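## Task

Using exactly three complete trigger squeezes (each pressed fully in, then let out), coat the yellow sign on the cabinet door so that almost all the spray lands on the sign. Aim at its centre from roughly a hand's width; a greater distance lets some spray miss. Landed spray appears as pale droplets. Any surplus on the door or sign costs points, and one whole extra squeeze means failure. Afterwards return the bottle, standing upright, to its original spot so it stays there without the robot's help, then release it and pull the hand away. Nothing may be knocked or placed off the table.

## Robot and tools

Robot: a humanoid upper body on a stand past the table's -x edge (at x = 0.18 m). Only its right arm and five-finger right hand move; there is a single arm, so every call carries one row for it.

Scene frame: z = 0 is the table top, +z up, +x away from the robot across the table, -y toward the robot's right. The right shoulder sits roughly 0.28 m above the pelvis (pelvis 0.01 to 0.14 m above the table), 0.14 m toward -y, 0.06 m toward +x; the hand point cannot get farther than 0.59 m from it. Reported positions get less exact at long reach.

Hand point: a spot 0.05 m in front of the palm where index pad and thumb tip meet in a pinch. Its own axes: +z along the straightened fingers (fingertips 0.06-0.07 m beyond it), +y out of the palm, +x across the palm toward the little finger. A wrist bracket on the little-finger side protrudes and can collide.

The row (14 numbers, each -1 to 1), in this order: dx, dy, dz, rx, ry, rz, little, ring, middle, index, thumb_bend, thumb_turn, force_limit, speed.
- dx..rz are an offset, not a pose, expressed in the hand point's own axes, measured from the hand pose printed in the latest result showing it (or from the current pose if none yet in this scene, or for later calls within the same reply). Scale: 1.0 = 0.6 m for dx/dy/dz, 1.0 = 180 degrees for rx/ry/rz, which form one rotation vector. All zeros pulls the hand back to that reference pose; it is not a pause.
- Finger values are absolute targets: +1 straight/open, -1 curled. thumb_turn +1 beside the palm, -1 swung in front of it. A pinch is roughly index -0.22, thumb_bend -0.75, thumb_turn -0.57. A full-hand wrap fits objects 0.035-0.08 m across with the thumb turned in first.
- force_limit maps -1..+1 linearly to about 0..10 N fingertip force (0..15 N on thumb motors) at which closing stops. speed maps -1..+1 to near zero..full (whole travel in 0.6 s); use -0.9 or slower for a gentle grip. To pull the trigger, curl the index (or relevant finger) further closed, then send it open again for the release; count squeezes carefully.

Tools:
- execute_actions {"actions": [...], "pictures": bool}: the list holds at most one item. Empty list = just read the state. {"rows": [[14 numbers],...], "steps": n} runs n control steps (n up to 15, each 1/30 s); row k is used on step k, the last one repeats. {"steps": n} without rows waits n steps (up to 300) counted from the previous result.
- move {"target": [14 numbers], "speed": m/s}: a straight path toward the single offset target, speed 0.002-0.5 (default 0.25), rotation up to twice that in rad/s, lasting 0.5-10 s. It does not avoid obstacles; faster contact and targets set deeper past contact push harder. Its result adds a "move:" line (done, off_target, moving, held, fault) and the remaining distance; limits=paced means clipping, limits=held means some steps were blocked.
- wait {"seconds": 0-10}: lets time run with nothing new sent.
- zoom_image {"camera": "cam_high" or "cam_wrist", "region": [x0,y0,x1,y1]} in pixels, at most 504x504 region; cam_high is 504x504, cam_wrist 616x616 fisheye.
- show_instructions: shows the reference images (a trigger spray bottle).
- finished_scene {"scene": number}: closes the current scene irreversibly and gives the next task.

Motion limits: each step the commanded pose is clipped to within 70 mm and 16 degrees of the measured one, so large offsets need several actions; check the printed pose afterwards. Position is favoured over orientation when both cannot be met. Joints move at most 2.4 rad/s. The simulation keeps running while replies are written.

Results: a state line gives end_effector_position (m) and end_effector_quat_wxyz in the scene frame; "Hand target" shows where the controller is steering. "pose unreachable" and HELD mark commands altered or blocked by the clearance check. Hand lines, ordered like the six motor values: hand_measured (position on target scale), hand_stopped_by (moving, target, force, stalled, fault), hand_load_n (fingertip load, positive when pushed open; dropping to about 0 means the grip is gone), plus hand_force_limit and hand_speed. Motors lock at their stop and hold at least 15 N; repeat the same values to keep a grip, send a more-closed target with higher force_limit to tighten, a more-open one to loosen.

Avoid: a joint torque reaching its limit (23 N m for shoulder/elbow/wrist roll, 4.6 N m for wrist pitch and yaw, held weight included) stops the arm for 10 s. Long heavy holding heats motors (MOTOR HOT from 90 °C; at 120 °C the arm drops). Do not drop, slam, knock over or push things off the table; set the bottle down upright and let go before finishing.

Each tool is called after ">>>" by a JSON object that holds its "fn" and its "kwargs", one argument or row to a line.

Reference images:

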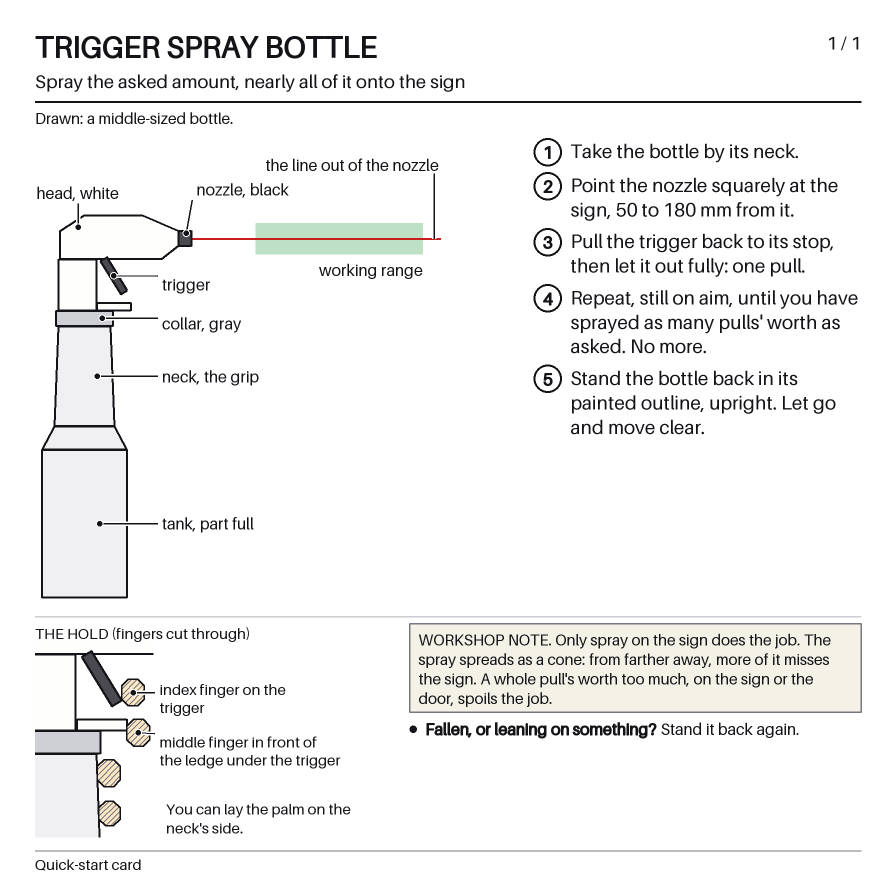

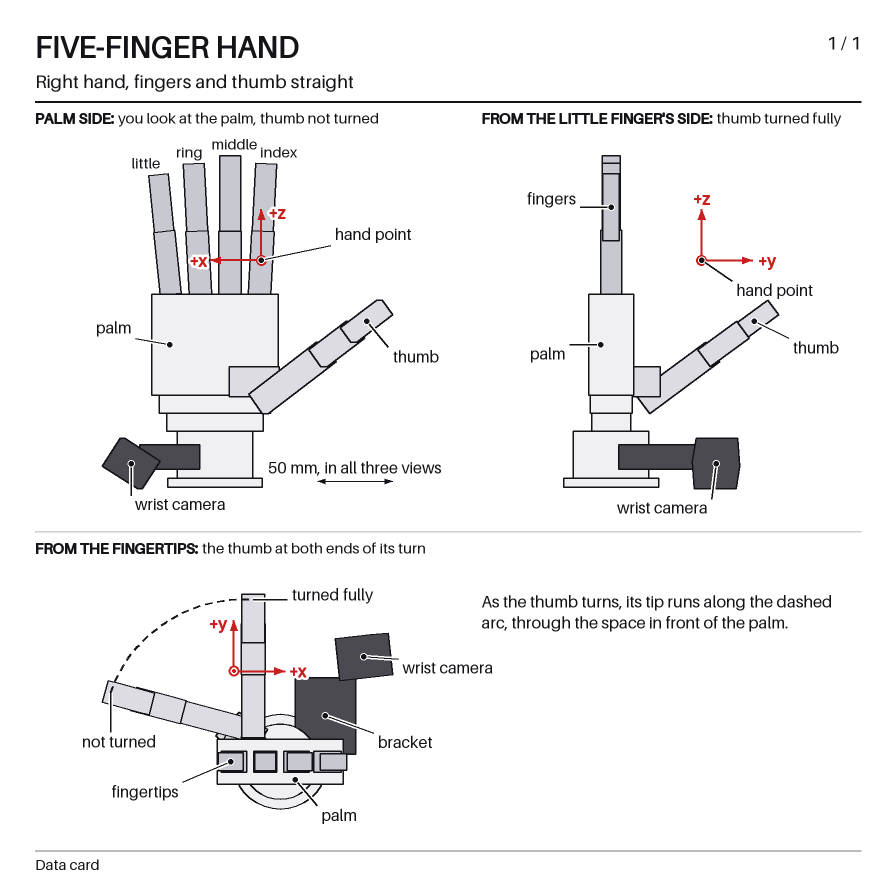

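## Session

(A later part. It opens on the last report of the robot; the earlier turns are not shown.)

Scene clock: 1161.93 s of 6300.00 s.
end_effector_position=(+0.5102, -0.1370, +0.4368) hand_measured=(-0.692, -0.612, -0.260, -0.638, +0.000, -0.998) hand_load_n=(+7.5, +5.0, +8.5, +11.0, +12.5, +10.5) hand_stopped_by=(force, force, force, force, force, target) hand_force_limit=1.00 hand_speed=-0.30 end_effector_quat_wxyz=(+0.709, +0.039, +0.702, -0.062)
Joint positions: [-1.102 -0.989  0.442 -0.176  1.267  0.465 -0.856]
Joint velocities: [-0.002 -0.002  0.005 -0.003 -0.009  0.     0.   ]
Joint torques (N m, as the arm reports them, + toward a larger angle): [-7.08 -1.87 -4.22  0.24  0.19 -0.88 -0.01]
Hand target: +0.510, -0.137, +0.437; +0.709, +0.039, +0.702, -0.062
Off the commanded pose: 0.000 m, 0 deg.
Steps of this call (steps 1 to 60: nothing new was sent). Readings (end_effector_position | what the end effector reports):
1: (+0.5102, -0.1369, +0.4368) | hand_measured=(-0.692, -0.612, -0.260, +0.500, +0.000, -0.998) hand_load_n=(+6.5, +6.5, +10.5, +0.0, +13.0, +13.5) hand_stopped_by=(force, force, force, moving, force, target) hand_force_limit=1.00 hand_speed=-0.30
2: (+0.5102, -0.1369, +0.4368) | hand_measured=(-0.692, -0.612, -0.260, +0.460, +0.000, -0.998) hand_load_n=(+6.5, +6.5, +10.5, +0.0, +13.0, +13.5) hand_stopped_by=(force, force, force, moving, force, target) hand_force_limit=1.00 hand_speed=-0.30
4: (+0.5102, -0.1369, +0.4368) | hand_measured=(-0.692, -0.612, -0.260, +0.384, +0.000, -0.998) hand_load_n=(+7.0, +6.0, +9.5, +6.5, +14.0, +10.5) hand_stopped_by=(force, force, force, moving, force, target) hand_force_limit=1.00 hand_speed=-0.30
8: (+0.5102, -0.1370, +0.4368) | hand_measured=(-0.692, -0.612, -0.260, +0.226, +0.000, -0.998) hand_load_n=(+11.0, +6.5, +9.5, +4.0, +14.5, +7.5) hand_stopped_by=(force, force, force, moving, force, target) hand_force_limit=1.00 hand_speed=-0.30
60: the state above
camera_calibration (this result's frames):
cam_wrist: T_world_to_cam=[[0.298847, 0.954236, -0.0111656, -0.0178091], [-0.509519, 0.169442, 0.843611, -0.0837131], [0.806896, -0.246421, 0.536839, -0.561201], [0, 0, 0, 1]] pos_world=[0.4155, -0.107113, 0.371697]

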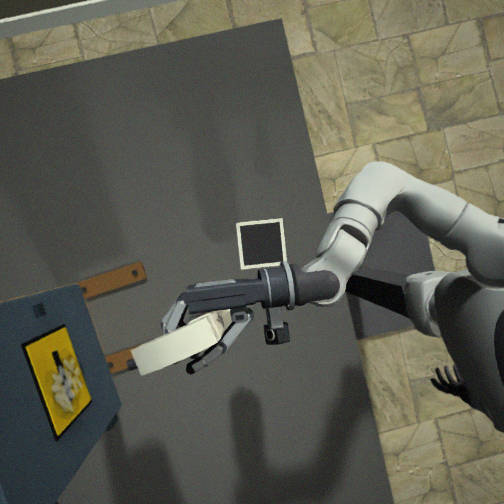

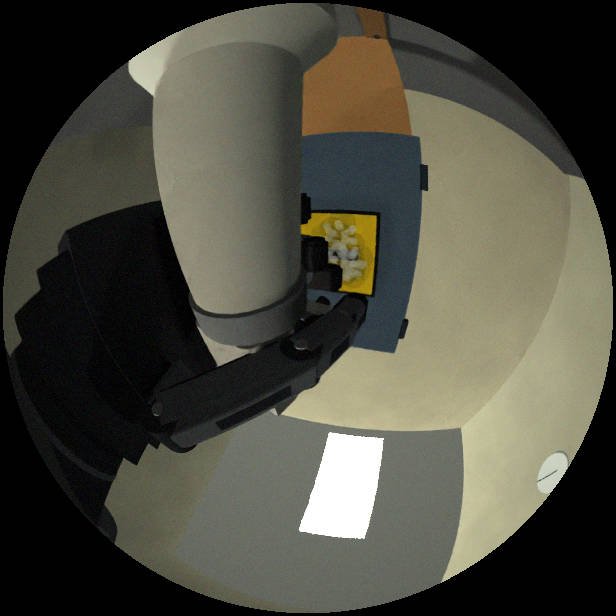

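>>> {"fn": "execute_actions", "kwargs": {
  "actions": [
    {"rows": [[0,0,0,0,0,0,-1,-1,-1,1,-1,-1,1.0,0.0]], "steps": 15}
  ],
  "pictures": false
}}

>>> {"fn": "wait", "kwargs": {
  "seconds": 1
}}

Scene clock: 1165.20 s of 6300.00 s.
end_effector_position=(+0.5102, -0.1370, +0.4368) hand_measured=(-0.692, -0.612, -0.260, +0.020, +0.000, -0.998) hand_load_n=(+10.0, +6.5, +10.0, -6.0, +11.5, +11.0) hand_stopped_by=(force, force, force, moving, force, target) hand_force_limit=1.00 hand_speed=0.00 end_effector_quat_wxyz=(+0.709, +0.039, +0.702, -0.062)
Joint positions: [-1.102 -0.989  0.442 -0.176  1.267  0.465 -0.856]
Joint velocities: [ 0.     0.012 -0.009 -0.014  0.     0.     0.   ]
Joint torques (N m, as the arm reports them, + toward a larger angle): [-7.15 -1.93 -4.19  0.3   0.12 -0.92  0.02]
Hand target: +0.510, -0.137, +0.437; +0.709, +0.039, +0.702, -0.062
Off the commanded pose: 0.000 m, 0 deg.
Steps of this call (steps 1 to 83: nothing new was sent; steps 84 to 98: all 15 steps of this action). Readings (end_effector_position | what the end effector reports):
84: (+0.5102, -0.1370, +0.4368) | hand_measured=(-0.692, -0.612, -0.260, -0.638, +0.000, -0.998) hand_load_n=(+7.5, +5.0, +8.5, +11.0, +12.5, +10.5) hand_stopped_by=(force, force, force, moving, force, target) hand_force_limit=1.00 hand_speed=0.00
85: (+0.5102, -0.1370, +0.4368) | hand_measured=(-0.692, -0.612, -0.260, -0.638, +0.000, -0.998) hand_load_n=(+7.5, +5.0, +8.5, +11.0, +12.5, +10.5) hand_stopped_by=(force, force, force, moving, force, target) hand_force_limit=1.00 hand_speed=0.00
87: (+0.5102, -0.1370, +0.4368) | hand_measured=(-0.692, -0.612, -0.260, -0.588, +0.000, -0.998) hand_load_n=(+6.5, +5.0, +9.0, +4.0, +12.5, +12.0) hand_stopped_by=(force, force, force, moving, force, target) hand_force_limit=1.00 hand_speed=0.00
91: (+0.5102, -0.1370, +0.4368) | hand_measured=(-0.692, -0.612, -0.260, -0.368, +0.000, -0.998) hand_load_n=(+6.0, +5.0, +9.5, +0.0, +12.0, +12.5) hand_stopped_by=(force, force, force, moving, force, target) hand_force_limit=1.00 hand_speed=0.00
98: the state above

Scene clock: 1166.20 s of 6300.00 s.
end_effector_position=(+0.5102, -0.1370, +0.4369) hand_measured=(-0.692, -0.612, -0.260, +1.000, +0.000, -0.998) hand_load_n=(+4.0, +5.5, +10.0, +0.0, +9.5, +9.5) hand_stopped_by=(force, force, force, target, force, target) hand_force_limit=1.00 hand_speed=0.00 end_effector_quat_wxyz=(+0.709, +0.039, +0.702, -0.062)
Joint positions: [-1.102 -0.989  0.442 -0.176  1.267  0.465 -0.856]
Joint velocities: [ 0.    -0.002  0.     0.002 -0.011  0.     0.   ]
Joint torques (N m, as the arm reports them, + toward a larger angle): [-7.18 -1.8  -4.26  0.31  0.2  -0.88  0.01]
Hand target: +0.510, -0.137, +0.437; +0.709, +0.039, +0.702, -0.062
Off the commanded pose: 0.000 m, 0 deg.
Steps of this call (steps 1 to 30: nothing new was sent). Readings (end_effector_position | what the end effector reports):
1: (+0.5102, -0.1370, +0.4368) | hand_measured=(-0.692, -0.612, -0.260, +0.074, +0.000, -0.998) hand_load_n=(+11.5, +6.5, +10.0, -7.0, +11.5, +11.0) hand_stopped_by=(force, force, force, moving, force, target) hand_force_limit=1.00 hand_speed=0.00
2: (+0.5102, -0.1370, +0.4368) | hand_measured=(-0.692, -0.612, -0.260, +0.130, +0.000, -0.998) hand_load_n=(+12.5, +7.0, +10.0, -6.5, +12.0, +10.5) hand_stopped_by=(force, force, force, moving, force, target) hand_force_limit=1.00 hand_speed=0.00
4: (+0.5102, -0.1370, +0.4368) | hand_measured=(-0.692, -0.612, -0.260, +0.242, +0.000, -0.998) hand_load_n=(+13.0, +7.0, +10.0, -4.0, +12.0, +10.0) hand_stopped_by=(force, force, force, moving, force, target) hand_force_limit=1.00 hand_speed=0.00
8: (+0.5102, -0.1370, +0.4369) | hand_measured=(-0.692, -0.612, -0.260, +0.466, +0.000, -0.998) hand_load_n=(+3.0, +5.0, +9.5, +0.0, +10.5, +11.0) hand_stopped_by=(force, force, force, moving, force, target) hand_force_limit=1.00 hand_speed=0.00
30: the state above
camera_calibration (this result's frames):
cam_wrist: T_world_to_cam=[[0.298852, 0.954235, -0.0111299, -0.0178247], [-0.509555, 0.169424, 0.843593, -0.0836998], [0.806871, -0.246438, 0.536868, -0.56121], [0, 0, 0, 1]] pos_world=[0.415502, -0.107114, 0.371706]

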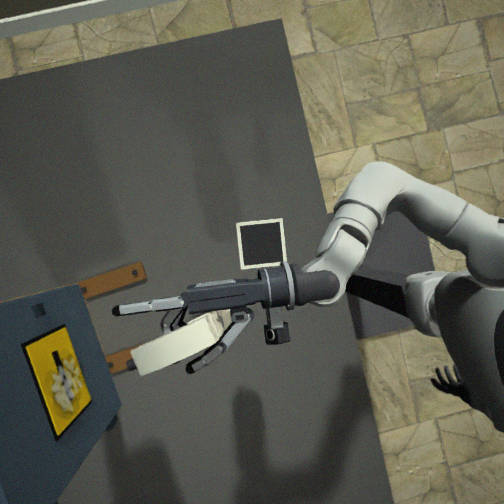

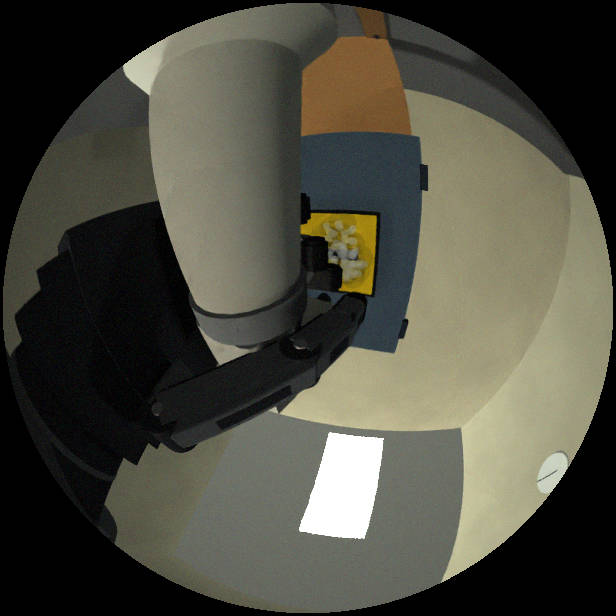

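>>> {"fn": "execute_actions", "kwargs": {
  "actions": [
    {"rows": [[0,0,0,0,0,0,-0.98,-0.98,-0.98,1,-0.98,-1,1.0,-0.5]], "steps": 15}
  ],
  "pictures": false
}}

Scene clock: 1170.43 s of 6300.00 s.
end_effector_position=(+0.5102, -0.1370, +0.4369) hand_measured=(-0.714, -0.626, -0.262, +1.000, -0.208, -0.998) hand_load_n=(+5.5, +15.0, +0.5, +0.0, +9.5, +11.5) hand_stopped_by=(force, force, force, target, moving, target) hand_force_limit=1.00 hand_speed=-0.50 end_effector_quat_wxyz=(+0.709, +0.039, +0.702, -0.063)
Joint positions: [-1.102 -0.989  0.442 -0.176  1.267  0.465 -0.856]
Joint velocities: [-0.002 -0.003 -0.002 -0.008  0.     0.     0.   ]
Joint torques (N m, as the arm reports them, + toward a larger angle): [-7.08 -1.92 -4.15  0.28  0.11 -0.87  0.  ]
Hand target: +0.510, -0.137, +0.437; +0.709, +0.039, +0.702, -0.062
Off the commanded pose: 0.000 m, 0 deg.
Steps of this call (steps 1 to 90: nothing new was sent; then 0.73 s passed at rest; steps 91 to 105: all 15 steps of this action). Readings (end_effector_position | what the end effector reports):
91: (+0.5102, -0.1370, +0.4369) | hand_measured=(-0.692, -0.612, -0.260, +1.000, +0.000, -0.998) hand_load_n=(+4.0, +5.5, +10.0, +0.0, +9.5, +9.5) hand_stopped_by=(moving, moving, force, target, moving, target) hand_force_limit=1.00 hand_speed=-0.50
92: (+0.5102, -0.1370, +0.4369) | hand_measured=(-0.692, -0.612, -0.260, +1.000, +0.000, -0.998) hand_load_n=(+4.0, +5.5, +10.0, +0.0, +9.5, +9.5) hand_stopped_by=(moving, moving, force, target, moving, target) hand_force_limit=1.00 hand_speed=-0.50
94: (+0.5102, -0.1370, +0.4369) | hand_measured=(-0.714, -0.628, -0.260, +1.000, -0.014, -0.998) hand_load_n=(+11.5, +11.5, +9.0, +0.0, +10.5, +10.5) hand_stopped_by=(force, force, force, target, moving, target) hand_force_limit=1.00 hand_speed=-0.50
98: (+0.5102, -0.1370, +0.4369) | hand_measured=(-0.714, -0.626, -0.260, +1.000, -0.084, -0.998) hand_load_n=(+5.0, +11.0, +8.5, +0.0, +11.5, +12.5) hand_stopped_by=(force, force, force, target, moving, target) hand_force_limit=1.00 hand_speed=-0.50
105: the state above

>>> {"fn": "execute_actions", "kwargs": {
  "actions": []
}}

Scene clock: 1175.63 s of 6300.00 s.
end_effector_position=(+0.5102, -0.1370, +0.4369) hand_measured=(-0.714, -0.626, -0.262, +1.000, -0.330, -0.998) hand_load_n=(+6.5, +16.5, +0.5, +0.0, +14.5, +14.5) hand_stopped_by=(force, force, force, target, force, target) hand_force_limit=1.00 hand_speed=-0.50 end_effector_quat_wxyz=(+0.709, +0.039, +0.702, -0.063)
Joint positions: [-1.102 -0.989  0.442 -0.176  1.267  0.465 -0.856]
Joint velocities: [ 0.003  0.    -0.005 -0.002  0.011  0.     0.   ]
Joint torques (N m, as the arm reports them, + toward a larger angle): [-7.16 -1.89 -4.1   0.17  0.11 -0.87  0.  ]
Hand target: +0.510, -0.137, +0.437; +0.709, +0.039, +0.702, -0.062
Off the commanded pose: 0.000 m, 0 deg.
Steps of this call (steps 1 to 90: nothing new was sent; then 2.20 s passed at rest). Readings (end_effector_position | what the end effector reports):
1: (+0.5102, -0.1370, +0.4369) | hand_measured=(-0.714, -0.626, -0.262, +1.000, -0.224, -0.998) hand_load_n=(+5.5, +15.0, +0.5, +0.0, +11.0, +11.5) hand_stopped_by=(force, force, force, target, moving, target) hand_force_limit=1.00 hand_speed=-0.50
2: (+0.5102, -0.1370, +0.4369) | hand_measured=(-0.714, -0.626, -0.262, +1.000, -0.242, -0.998) hand_load_n=(+5.5, +15.5, +0.5, +0.0, +10.5, +13.0) hand_stopped_by=(force, force, force, target, moving, target) hand_force_limit=1.00 hand_speed=-0.50
4: (+0.5102, -0.1370, +0.4369) | hand_measured=(-0.714, -0.626, -0.262, +1.000, -0.276, -0.998) hand_load_n=(+6.0, +16.0, +0.5, +0.0, +12.0, +13.0) hand_stopped_by=(force, force, force, target, moving, target) hand_force_limit=1.00 hand_speed=-0.50
8: (+0.5102, -0.1370, +0.4369) | hand_measured=(-0.714, -0.626, -0.262, +1.000, -0.338, -0.998) hand_load_n=(+6.5, +16.5, +0.5, +0.0, +15.0, +14.5) hand_stopped_by=(force, force, force, target, force, target) hand_force_limit=1.00 hand_speed=-0.50
90: the state above
camera_calibration (this result's frames):
cam_wrist: T_world_to_cam=[[0.299042, 0.954174, -0.0111897, -0.0178657], [-0.50979, 0.169661, 0.843404, -0.0835218], [0.806653, -0.246508, 0.537164, -0.561293], [0, 0, 0, 1]] pos_world=[0.415533, -0.107146, 0.371749]

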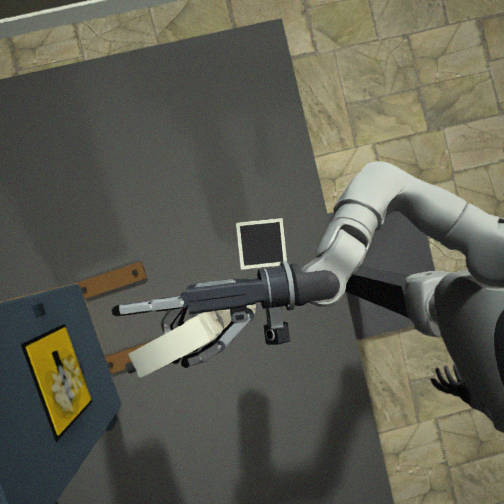

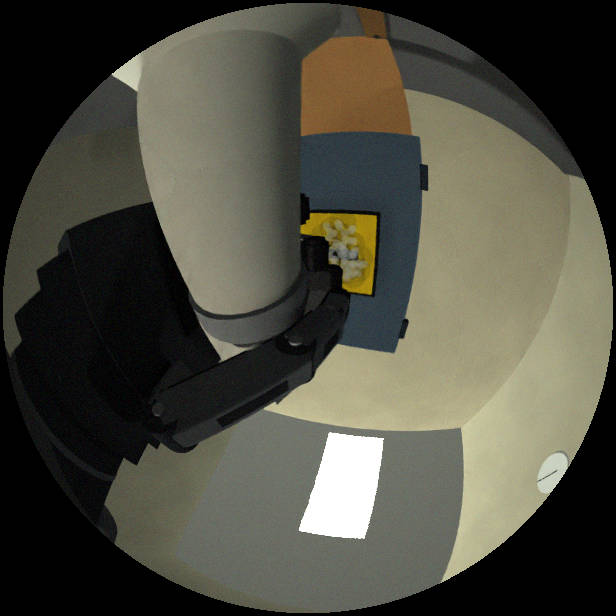

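>>> {"fn": "move", "kwargs": {
  "target": [0.2615,-0.0713,-0.2125,-0.116,0,0,-0.98,-0.98,-0.98,1,-0.98,-1,1.0,-0.5],
  "speed": 0.12
}}

Scene clock: 1189.17 s of 6300.00 s.
end_effector_position=(+0.3797, -0.1511, +0.2716) hand_measured=(-0.714, -0.626, -0.262, +1.000, -0.330, -0.998) hand_load_n=(+6.5, +16.5, +0.5, +0.0, +14.5, +14.5) hand_stopped_by=(force, force, force, target, force, target) hand_force_limit=1.00 hand_speed=-0.50 end_effector_quat_wxyz=(+0.695, -0.096, +0.707, +0.087)
Joint positions: [-0.072 -1.074  0.348 -0.171  0.933 -0.367 -0.078]
Joint velocities: [-0.011  0.006  0.015  0.009 -0.002 -0.001  0.   ]
Joint torques (N m, as the arm reports them, + toward a larger angle): [-3.4  -2.31 -3.99 -0.25  0.6  -1.15  0.08]
Hand target: +0.380, -0.151, +0.272; +0.697, -0.098, +0.705, +0.087
Off the commanded pose: 0.017 m, 3 deg.
After step 90, 8.33 s passed at rest.
move: off_target
camera_calibration (this result's frames):
cam_wrist: T_world_to_cam=[[-0.0984093, 0.995127, 0.00607931, 0.185108], [-0.505407, -0.0552409, 0.861111, -0.0486295], [0.857251, 0.0816688, 0.508381, -0.332564], [0, 0, 0, 1]] pos_world=[0.27873, -0.159732, 0.209819]

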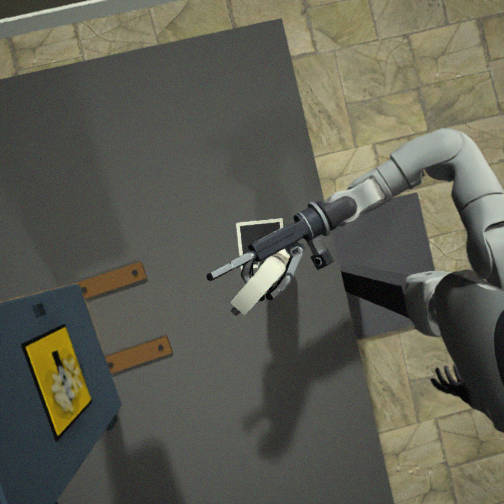

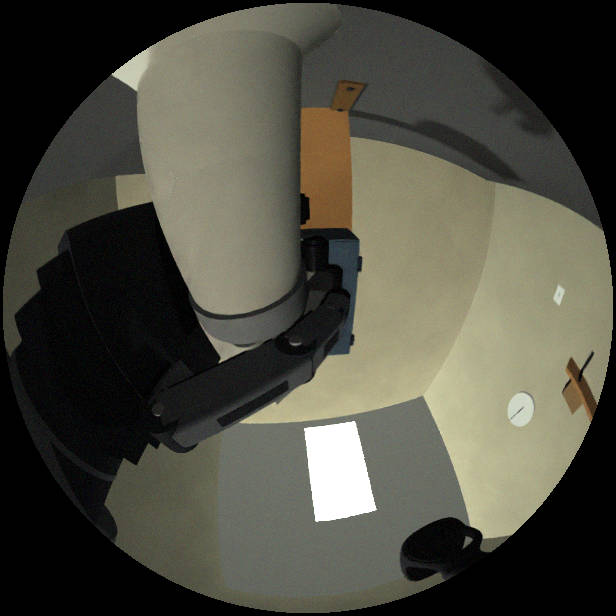

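>>> {"fn": "move", "kwargs": {
  "target": [0.057,-0.015,-0.0075,0,0,0,-0.98,-0.98,-0.98,1,-0.98,-1,1.0,-0.5],
  "speed": 0.04
}}

Scene clock: 1198.33 s of 6300.00 s.
end_effector_position=(+0.3783, -0.1613, +0.2381) hand_measured=(-0.714, -0.626, -0.262, +1.000, -0.330, -0.998) hand_load_n=(+6.5, +16.5, +0.5, +0.0, +14.5, +14.5) hand_stopped_by=(force, force, force, target, force, target) hand_force_limit=1.00 hand_speed=-0.50 end_effector_quat_wxyz=(+0.695, -0.094, +0.708, +0.088)
Joint positions: [-0.099 -0.95   0.389  0.05   0.88  -0.475  0.047]
Joint velocities: [-0.012  0.     0.009  0.018  0.005 -0.01   0.   ]
Joint torques (N m, as the arm reports them, + toward a larger angle): [-3.4  -2.28 -3.61 -0.24  0.52 -1.15  0.11]
Hand target: +0.378, -0.160, +0.238; +0.696, -0.096, +0.706, +0.089
Off the commanded pose: 0.001 m, 0 deg.
After step 90, 4.97 s passed at rest.
move: done
camera_calibration (this result's frames):
cam_wrist: T_world_to_cam=[[-0.097361, 0.995194, 0.0104786, 0.193897], [-0.503394, -0.0583248, 0.862086, -0.0225709], [0.858554, 0.0786587, 0.506654, -0.314045], [0, 0, 0, 1]] pos_world=[0.27714, -0.169579, 0.176538]

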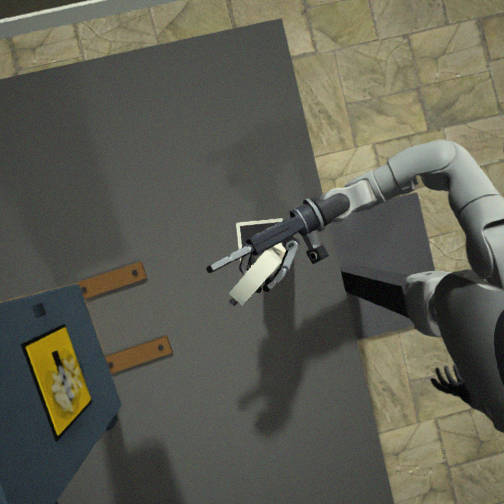

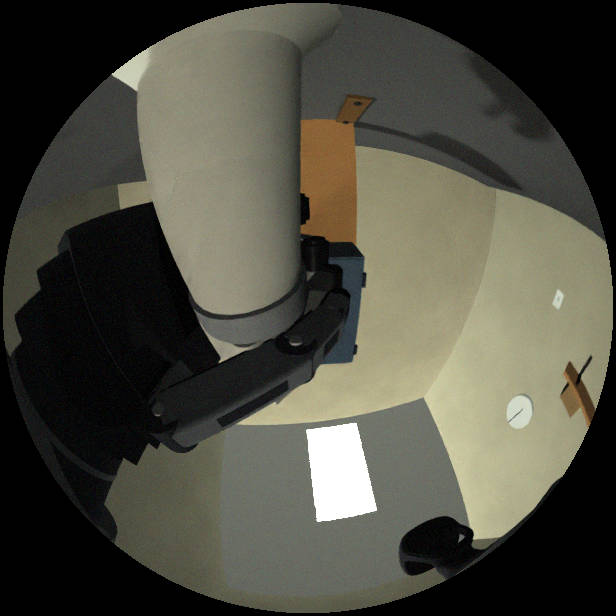

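>>> {"fn": "move", "kwargs": {
  "target": [0.010,0,0,0,0,0,-0.98,-0.98,-0.98,1,-0.98,-1,1.0,-0.5],
  "speed": 0.01
}}

Scene clock: 1202.00 s of 6300.00 s.
end_effector_position=(+0.3790, -0.1625, +0.2346) hand_measured=(-0.714, -0.626, -0.262, +1.000, -0.330, -0.998) hand_load_n=(+6.0, +16.5, +0.5, +0.0, +14.5, +15.0) hand_stopped_by=(force, force, force, target, force, target) hand_force_limit=1.00 hand_speed=-0.50 end_effector_quat_wxyz=(+0.697, -0.092, +0.706, +0.088)
Joint positions: [-0.108 -0.929  0.394  0.084  0.873 -0.493  0.061]
Joint velocities: [ 0.    -0.009 -0.002 -0.017  0.002 -0.003  0.   ]
Joint torques (N m, as the arm reports them, + toward a larger angle): [-2.69 -2.17 -2.6   0.11  0.54 -0.74  0.08]
Hand target: +0.378, -0.161, +0.232; +0.695, -0.094, +0.708, +0.088
Off the commanded pose: 0.003 m, 0 deg.
move: done
camera_calibration (this result's frames):
cam_wrist: T_world_to_cam=[[-0.0940651, 0.995485, 0.012701, 0.193466], [-0.507601, -0.0589311, 0.859574, -0.0172347], [0.856442, 0.0744089, 0.510853, -0.313613], [0, 0, 0, 1]] pos_world=[0.278041, -0.170272, 0.172567]

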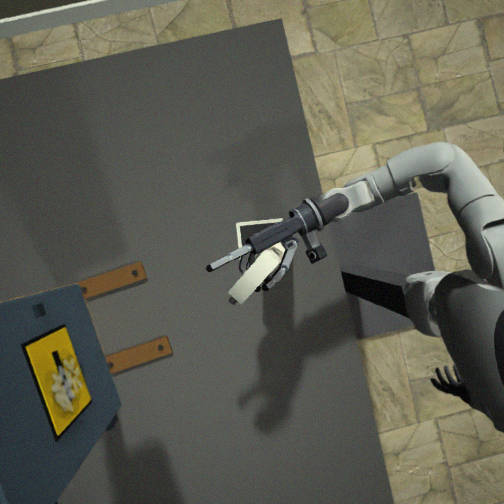

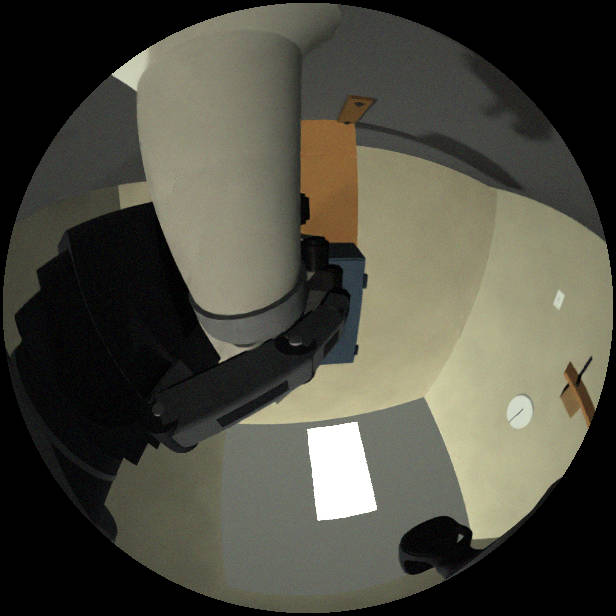

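>>> {"fn": "execute_actions", "kwargs": {
  "actions": [
    {"rows": [[0,0,0,0,0,0,1,1,1,1,1,-1,1.0,-0.2]], "steps": 15}
  ],
  "pictures": false
}}

>>> {"fn": "wait", "kwargs": {
  "seconds": 1.5
}}

Scene clock: 1205.67 s of 6300.00 s.
end_effector_position=(+0.3789, -0.1623, +0.2348) hand_measured=(-0.186, -0.098, +0.268, +1.000, -0.004, -1.000) hand_load_n=(+0.0, +0.0, +0.0, +0.0, +0.0, +0.0) hand_stopped_by=(moving, moving, moving, target, moving, target) hand_force_limit=1.00 hand_speed=-0.20 end_effector_quat_wxyz=(+0.697, -0.092, +0.706, +0.088)
Joint positions: [-0.108 -0.929  0.394  0.083  0.873 -0.494  0.061]
Joint velocities: [-0.008  0.006  0.003  0.003  0.003  0.     0.   ]
Joint torques (N m, as the arm reports them, + toward a larger angle): [-2.51 -2.33 -3.08 -0.13  0.55 -0.74 -0.04]
Hand target: +0.379, -0.162, +0.235; +0.697, -0.092, +0.706, +0.088
Off the commanded pose: 0.000 m, 0 deg.
Steps of this call (steps 1 to 90: nothing new was sent; then 0.17 s passed at rest; steps 91 to 105: all 15 steps of this action). Readings (end_effector_position | what the end effector reports):
91: (+0.3789, -0.1625, +0.2346) | hand_measured=(-0.714, -0.626, -0.262, +1.000, -0.330, -0.998) hand_load_n=(+6.0, +16.5, +0.5, +0.0, +14.5, +15.0) hand_stopped_by=(moving, moving, moving, target, moving, target) hand_force_limit=1.00 hand_speed=-0.20
92: (+0.3789, -0.1625, +0.2346) | hand_measured=(-0.714, -0.626, -0.262, +1.000, -0.330, -0.998) hand_load_n=(+6.0, +16.5, +0.5, +0.0, +14.5, +15.0) hand_stopped_by=(moving, moving, moving, target, moving, target) hand_force_limit=1.00 hand_speed=-0.20
94: (+0.3789, -0.1623, +0.2348) | hand_measured=(-0.674, -0.586, -0.220, +1.000, -0.310, -0.998) hand_load_n=(+0.0, +7.5, +0.0, +0.0, +5.0, +7.5) hand_stopped_by=(moving, moving, moving, target, moving, target) hand_force_limit=1.00 hand_speed=-0.20
98: (+0.3789, -0.1623, +0.2348) | hand_measured=(-0.496, -0.410, -0.044, +1.000, -0.202, -1.000) hand_load_n=(+0.0, +0.0, +0.0, +0.0, +0.0, +0.0) hand_stopped_by=(moving, moving, moving, target, moving, target) hand_force_limit=1.00 hand_speed=-0.20
105: the state above

Scene clock: 1207.17 s of 6300.00 s.
end_effector_position=(+0.3789, -0.1623, +0.2348) hand_measured=(+1.000, +1.000, +1.000, +1.000, +1.000, -1.000) hand_load_n=(+0.0, +0.0, +0.0, +0.0, +0.0, +0.0) hand_stopped_by=(target, target, target, target, target, target) hand_force_limit=1.00 hand_speed=-0.20 end_effector_quat_wxyz=(+0.697, -0.092, +0.706, +0.088)
Joint positions: [-0.108 -0.929  0.394  0.083  0.873 -0.494  0.061]
Joint velocities: [ 0.003  0.005 -0.003  0.003  0.     0.     0.   ]
Joint torques (N m, as the arm reports them, + toward a larger angle): [-2.54 -2.28 -3.1  -0.09  0.52 -0.74 -0.01]
Hand target: +0.379, -0.162, +0.235; +0.697, -0.092, +0.706, +0.088
Off the commanded pose: 0.000 m, 0 deg.
Steps of this call (steps 1 to 45: nothing new was sent). Readings (end_effector_position | what the end effector reports):
1: (+0.3789, -0.1623, +0.2348) | hand_measured=(-0.142, -0.056, +0.312, +1.000, +0.022, -1.000) hand_load_n=(+0.0, +0.0, +0.0, +0.0, +0.0, +0.0) hand_stopped_by=(moving, moving, moving, target, moving, target) hand_force_limit=1.00 hand_speed=-0.20
2: (+0.3789, -0.1623, +0.2348) | hand_measured=(-0.096, -0.010, +0.356, +1.000, +0.052, -1.000) hand_load_n=(+0.0, +0.0, +0.0, +0.0, +0.0, +0.0) hand_stopped_by=(moving, moving, moving, target, moving, target) hand_force_limit=1.00 hand_speed=-0.20
4: (+0.3789, -0.1623, +0.2348) | hand_measured=(-0.008, +0.078, +0.444, +1.000, +0.106, -1.000) hand_load_n=(+0.0, +0.0, +0.0, +0.0, +0.0, +0.0) hand_stopped_by=(moving, moving, moving, target, moving, target) hand_force_limit=1.00 hand_speed=-0.20
8: (+0.3789, -0.1623, +0.2348) | hand_measured=(+0.170, +0.256, +0.624, +1.000, +0.220, -1.000) hand_load_n=(+0.0, +0.0, +0.0, +0.0, +0.0, +0.0) hand_stopped_by=(moving, moving, moving, target, moving, target) hand_force_limit=1.00 hand_speed=-0.20
45: the state above
camera_calibration (this result's frames):
cam_wrist: T_world_to_cam=[[-0.0944856, 0.995442, 0.0129311, 0.193427], [-0.508258, -0.0594036, 0.859153, -0.0171739], [0.856006, 0.0746053, 0.511555, -0.313655], [0, 0, 0, 1]] pos_world=[0.278037, -0.170165, 0.172705]

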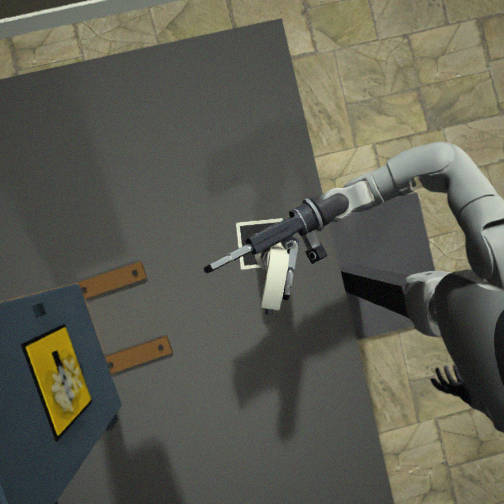

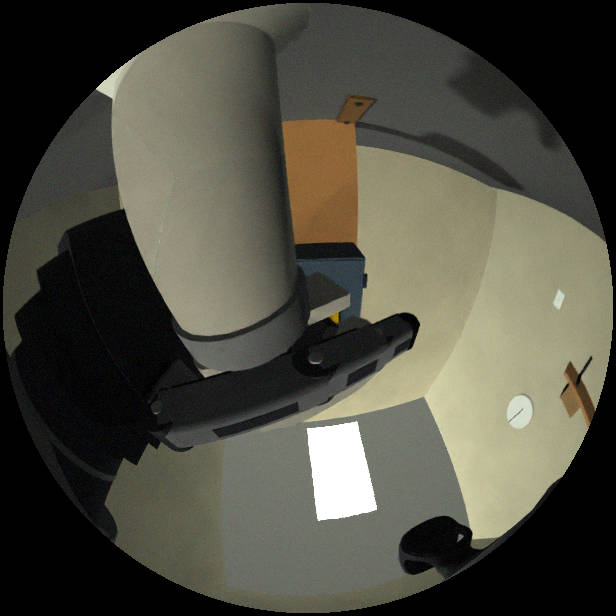

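>>> {"fn": "move", "kwargs": {
  "target": [0,0,-0.17,0,0,0,1,1,1,1,1,-1,1.0,-0.2],
  "speed": 0.06
}}

Scene clock: 1213.10 s of 6300.00 s.
end_effector_position=(+0.2793, -0.1824, +0.2313) hand_measured=(+1.000, +1.000, +1.000, +1.000, +1.000, -1.000) hand_load_n=(+0.0, +0.0, +0.0, +0.0, +0.0, +0.0) hand_stopped_by=(target, target, target, target, target, target) hand_force_limit=1.00 hand_speed=-0.20 end_effector_quat_wxyz=(+0.694, -0.089, +0.708, +0.099)
Joint positions: [ 0.385 -0.999  0.308 -0.033  0.882 -0.833  0.162]
Joint velocities: [ 0.005  0.002 -0.002 -0.012  0.     0.     0.001]
Joint torques (N m, as the arm reports them, + toward a larger angle): [ 0.05 -2.05 -2.9   0.07  0.77 -0.82  0.11]
Hand target: +0.280, -0.183, +0.233; +0.695, -0.088, +0.707, +0.099
Off the commanded pose: 0.008 m, 1 deg.
After step 90, 0.93 s passed at rest.
move: off_target
camera_calibration (this result's frames):
cam_wrist: T_world_to_cam=[[-0.105119, 0.993928, 0.0325174, 0.202162], [-0.499326, -0.0810305, 0.862617, -0.0731301], [0.860014, 0.0744402, 0.504812, -0.22469], [0, 0, 0, 1]] pos_world=[0.177972, -0.190134, 0.169936]

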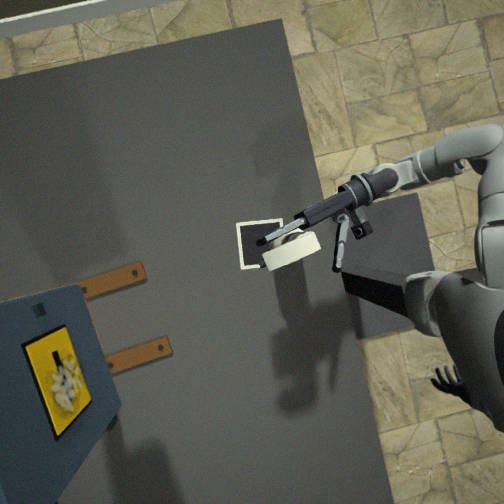

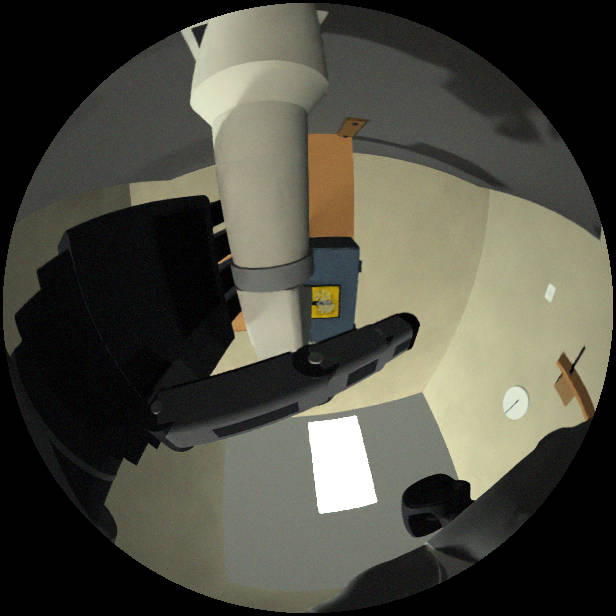

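>>> {"fn": "zoom_image", "kwargs": {
  "camera": "cam_high",
  "region": [200, 160, 400, 360]
}}

Region (200, 160, 400, 360) of cam_high's 504x504 image, scaled by 2.520, with more detail than that image has.

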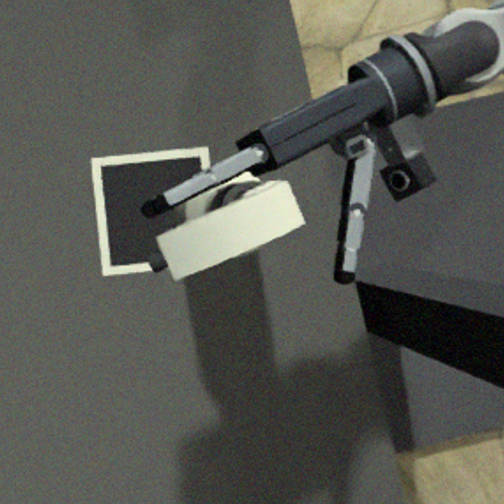

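>>> {"fn": "zoom_image", "kwargs": {
  "camera": "cam_wrist",
  "region": [150, 0, 450, 400]
}}

Region (150, 0, 450, 400) of cam_wrist's 616x616 image, scaled by 1.260, with more detail than that image has; it fills the left 378 columns of this view, and the rest is white.

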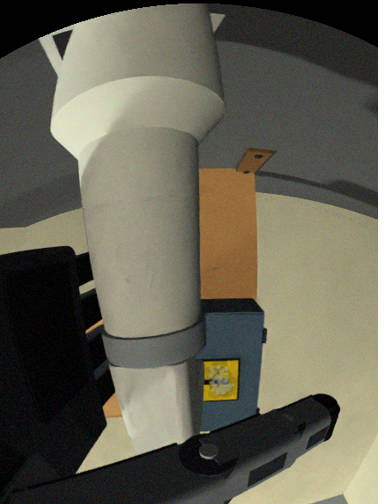

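>>> {"fn": "move", "kwargs": {
  "target": [0,-0.025,0,0,0,0,1,1,1,1,1,-1,1.0,-0.2],
  "speed": 0.03
}}

>>> {"fn": "move", "kwargs": {
  "target": [0,0,0.07,0,0,0,1,1,1,1,1,-1,1.0,-0.2],
  "speed": 0.03
}}

Scene clock: 1260.63 s of 6300.00 s.
end_effector_position=(+0.2824, -0.1959, +0.2300) hand_measured=(+1.000, +1.000, +1.000, +1.000, +1.000, -1.000) hand_load_n=(+0.0, +0.0, +0.0, +0.0, +0.0, +0.0) hand_stopped_by=(target, target, target, target, target, target) hand_force_limit=1.00 hand_speed=-0.20 end_effector_quat_wxyz=(+0.692, -0.089, +0.709, +0.100)
Joint positions: [ 0.366 -1.008  0.291  0.03   0.963 -0.836  0.253]
Joint velocities: [-0.008 -0.012  0.     0.008  0.012  0.     0.006]
Joint torques (N m, as the arm reports them, + toward a larger angle): [-0.23 -2.26 -2.99  0.32  0.91 -0.79  0.11]
Hand target: +0.283, -0.197, +0.231; +0.694, -0.088, +0.708, +0.099
Off the commanded pose: 0.002 m, 0 deg.
After step 90, 43.77 s passed at rest.
move: done
camera_calibration (this result's frames):
cam_wrist: T_world_to_cam=[[-0.106603, 0.993717, 0.0340855, 0.216023], [-0.495099, -0.0827792, 0.864884, -0.0736341], [0.862272, 0.0753237, 0.500813, -0.225222], [0, 0, 0, 1]] pos_world=[0.180775, -0.203797, 0.169116]

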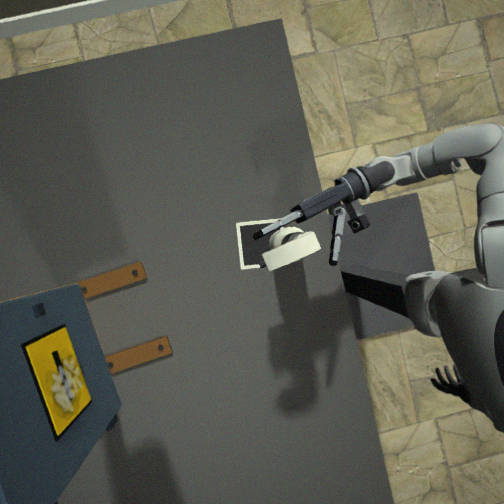

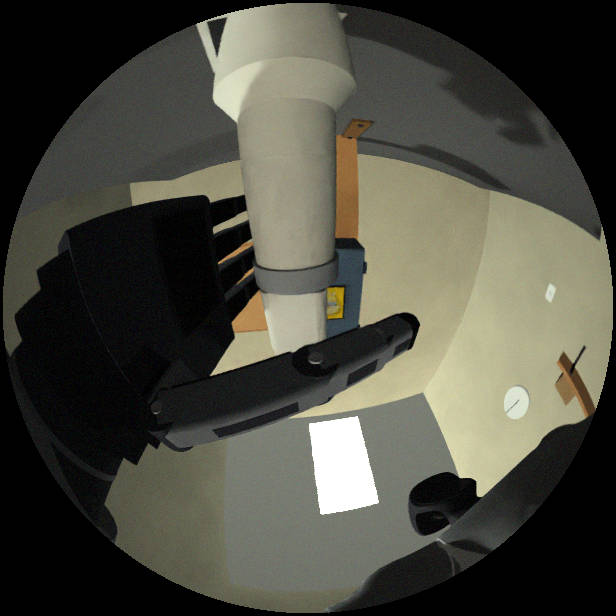

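Scene clock: 1262.30 s of 6300.00 s.
end_effector_position=(+0.3227, -0.1869, +0.2319) hand_measured=(+1.000, +1.000, +1.000, +1.000, +1.000, -1.000) hand_load_n=(+0.0, +0.0, +0.0, +0.0, +0.0, +0.0) hand_stopped_by=(target, target, target, target, target, target) hand_force_limit=1.00 hand_speed=-0.20 end_effector_quat_wxyz=(+0.694, -0.091, +0.708, +0.097)
Joint positions: [ 0.176 -1.005  0.327  0.041  0.943 -0.694  0.178]
Joint velocities: [ 0.015  0.005  0.002 -0.002 -0.005  0.     0.   ]
Joint torques (N m, as the arm reports them, + toward a larger angle): [-1.19 -2.2  -2.87  0.25  0.47 -0.68 -0.17]
Hand target: +0.323, -0.187, +0.230; +0.693, -0.091, +0.709, +0.095
Off the commanded pose: 0.004 m, 1 deg.
move: off_target
camera_calibration (this result's frames):
cam_wrist: T_world_to_cam=[[-0.1054, 0.994077, 0.0265023, 0.212745], [-0.499712, -0.0759871, 0.862852, -0.0514287], [0.859755, 0.0777007, 0.504761, -0.261273], [0, 0, 0, 1]] pos_world=[0.221355, -0.195092, 0.170618]

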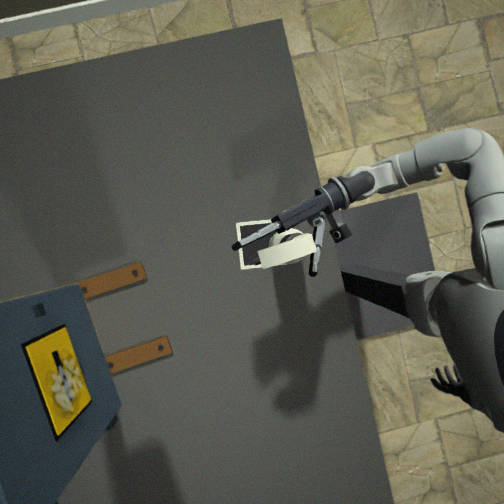

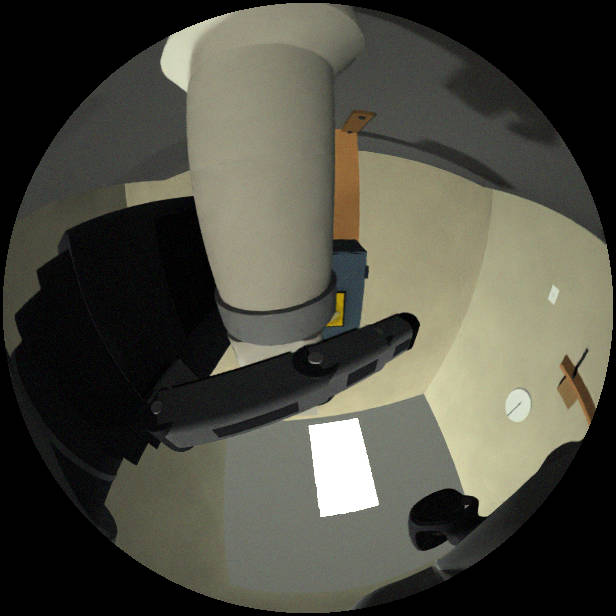

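>>> {"fn": "zoom_image", "kwargs": {
  "camera": "cam_high",
  "region": [200, 160, 400, 360]
}}

Region (200, 160, 400, 360) of cam_high's 504x504 image, scaled by 2.520, with more detail than that image has.

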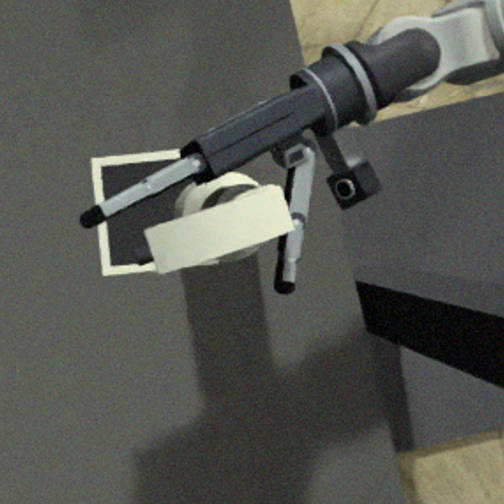

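>>> {"fn": "execute_actions", "kwargs": {
  "actions": [
    {"rows": [[0,0,0,0,0,0,-1,-1,-1,1,-1,-1,0.8,-0.3]], "steps": 15}
  ],
  "pictures": false
}}

>>> {"fn": "wait", "kwargs": {
  "seconds": 2
}}

Scene clock: 1272.33 s of 6300.00 s.
end_effector_position=(+0.3226, -0.1868, +0.2319) hand_measured=(+0.538, +0.538, +0.538, +1.000, +0.708, -1.000) hand_load_n=(+0.0, +0.0, +0.0, +0.0, +0.0, +0.0) hand_stopped_by=(moving, moving, moving, target, moving, target) hand_force_limit=0.80 hand_speed=-0.30 end_effector_quat_wxyz=(+0.694, -0.091, +0.708, +0.097)
Joint positions: [ 0.176 -1.005  0.327  0.041  0.943 -0.694  0.179]
Joint velocities: [-0.008  0.003 -0.003 -0.003 -0.003  0.     0.   ]
Joint torques (N m, as the arm reports them, + toward a larger angle): [-1.16 -2.41 -3.03  0.07  0.66 -0.74 -0.04]
Hand target: +0.323, -0.187, +0.232; +0.694, -0.091, +0.708, +0.097
Off the commanded pose: 0.000 m, 0 deg.
Steps of this call (steps 1 to 90: nothing new was sent; then 6.53 s passed at rest; steps 91 to 105: all 15 steps of this action). Readings (end_effector_position | what the end effector reports):
91: (+0.3227, -0.1869, +0.2319) | hand_measured=(+1.000, +1.000, +1.000, +1.000, +1.000, -1.000) hand_load_n=(+0.0, +0.0, +0.0, +0.0, +0.0, +0.0) hand_stopped_by=(moving, moving, moving, target, moving, target) hand_force_limit=0.80 hand_speed=-0.30
92: (+0.3227, -0.1869, +0.2319) | hand_measured=(+1.000, +1.000, +1.000, +1.000, +1.000, -1.000) hand_load_n=(+0.0, +0.0, +0.0, +0.0, +0.0, +0.0) hand_stopped_by=(moving, moving, moving, target, moving, target) hand_force_limit=0.80 hand_speed=-0.30
94: (+0.3227, -0.1869, +0.2319) | hand_measured=(+0.966, +0.966, +0.966, +1.000, +0.978, -1.000) hand_load_n=(+0.0, +0.0, +0.0, +0.0, +0.0, +0.0) hand_stopped_by=(moving, moving, moving, target, moving, target) hand_force_limit=0.80 hand_speed=-0.30
98: (+0.3226, -0.1869, +0.2319) | hand_measured=(+0.810, +0.810, +0.810, +1.000, +0.880, -1.000) hand_load_n=(+0.0, +0.0, +0.0, +0.0, +0.0, +0.0) hand_stopped_by=(moving, moving, moving, target, moving, target) hand_force_limit=0.80 hand_speed=-0.30
105: the state above

Scene clock: 1274.33 s of 6300.00 s.
end_effector_position=(+0.3228, -0.1869, +0.2324) hand_measured=(-0.664, -0.600, -0.236, +1.000, +0.044, -1.000) hand_load_n=(+8.5, +9.5, +10.0, +0.0, +13.0, +11.5) hand_stopped_by=(force, force, force, target, force, target) hand_force_limit=0.80 hand_speed=-0.30 end_effector_quat_wxyz=(+0.694, -0.091, +0.707, +0.097)
Joint positions: [ 0.176 -1.005  0.326  0.041  0.943 -0.695  0.178]
Joint velocities: [-0.003 -0.008 -0.002  0.002 -0.005  0.     0.   ]
Joint torques (N m, as the arm reports them, + toward a larger angle): [-0.93 -2.39 -2.9   0.11  0.66 -0.71 -0.01]
Hand target: +0.323, -0.187, +0.232; +0.694, -0.091, +0.708, +0.097
Off the commanded pose: 0.000 m, 0 deg.
Steps of this call (steps 1 to 60: nothing new was sent). Readings (end_effector_position | what the end effector reports):
1: (+0.3226, -0.1868, +0.2319) | hand_measured=(+0.498, +0.498, +0.498, +1.000, +0.684, -1.000) hand_load_n=(+0.0, +0.0, +0.0, +0.0, +0.0, +0.0) hand_stopped_by=(moving, moving, moving, target, moving, target) hand_force_limit=0.80 hand_speed=-0.30
2: (+0.3226, -0.1868, +0.2319) | hand_measured=(+0.460, +0.460, +0.460, +1.000, +0.658, -1.000) hand_load_n=(+0.0, +0.0, +0.0, +0.0, +0.0, +0.0) hand_stopped_by=(moving, moving, moving, target, moving, target) hand_force_limit=0.80 hand_speed=-0.30
4: (+0.3226, -0.1868, +0.2319) | hand_measured=(+0.382, +0.382, +0.382, +1.000, +0.610, -1.000) hand_load_n=(+0.0, +0.0, +0.0, +0.0, +0.0, +0.0) hand_stopped_by=(moving, moving, moving, target, moving, target) hand_force_limit=0.80 hand_speed=-0.30
8: (+0.3226, -0.1868, +0.2319) | hand_measured=(+0.226, +0.226, +0.226, +1.000, +0.512, -1.000) hand_load_n=(+0.0, +0.0, +0.0, +0.0, +0.0, +0.0) hand_stopped_by=(moving, moving, moving, target, moving, target) hand_force_limit=0.80 hand_speed=-0.30
60: the state above
camera_calibration (this result's frames):
cam_wrist: T_world_to_cam=[[-0.105556, 0.994064, 0.0263653, 0.212823], [-0.501295, -0.0760911, 0.861924, -0.0511071], [0.858814, 0.0777641, 0.506351, -0.261644], [0, 0, 0, 1]] pos_world=[0.221548, -0.195102, 0.170923]

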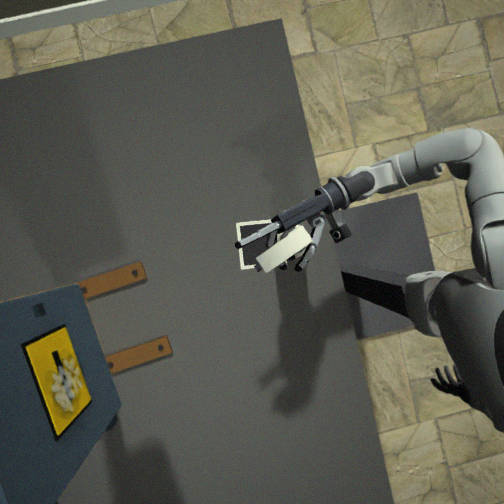

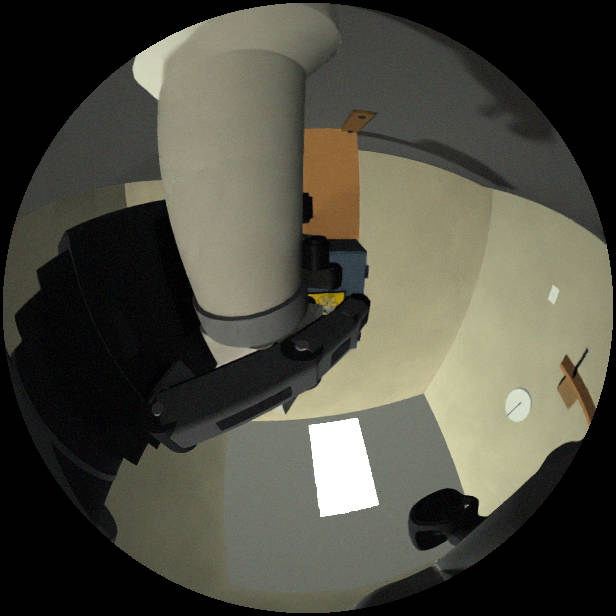

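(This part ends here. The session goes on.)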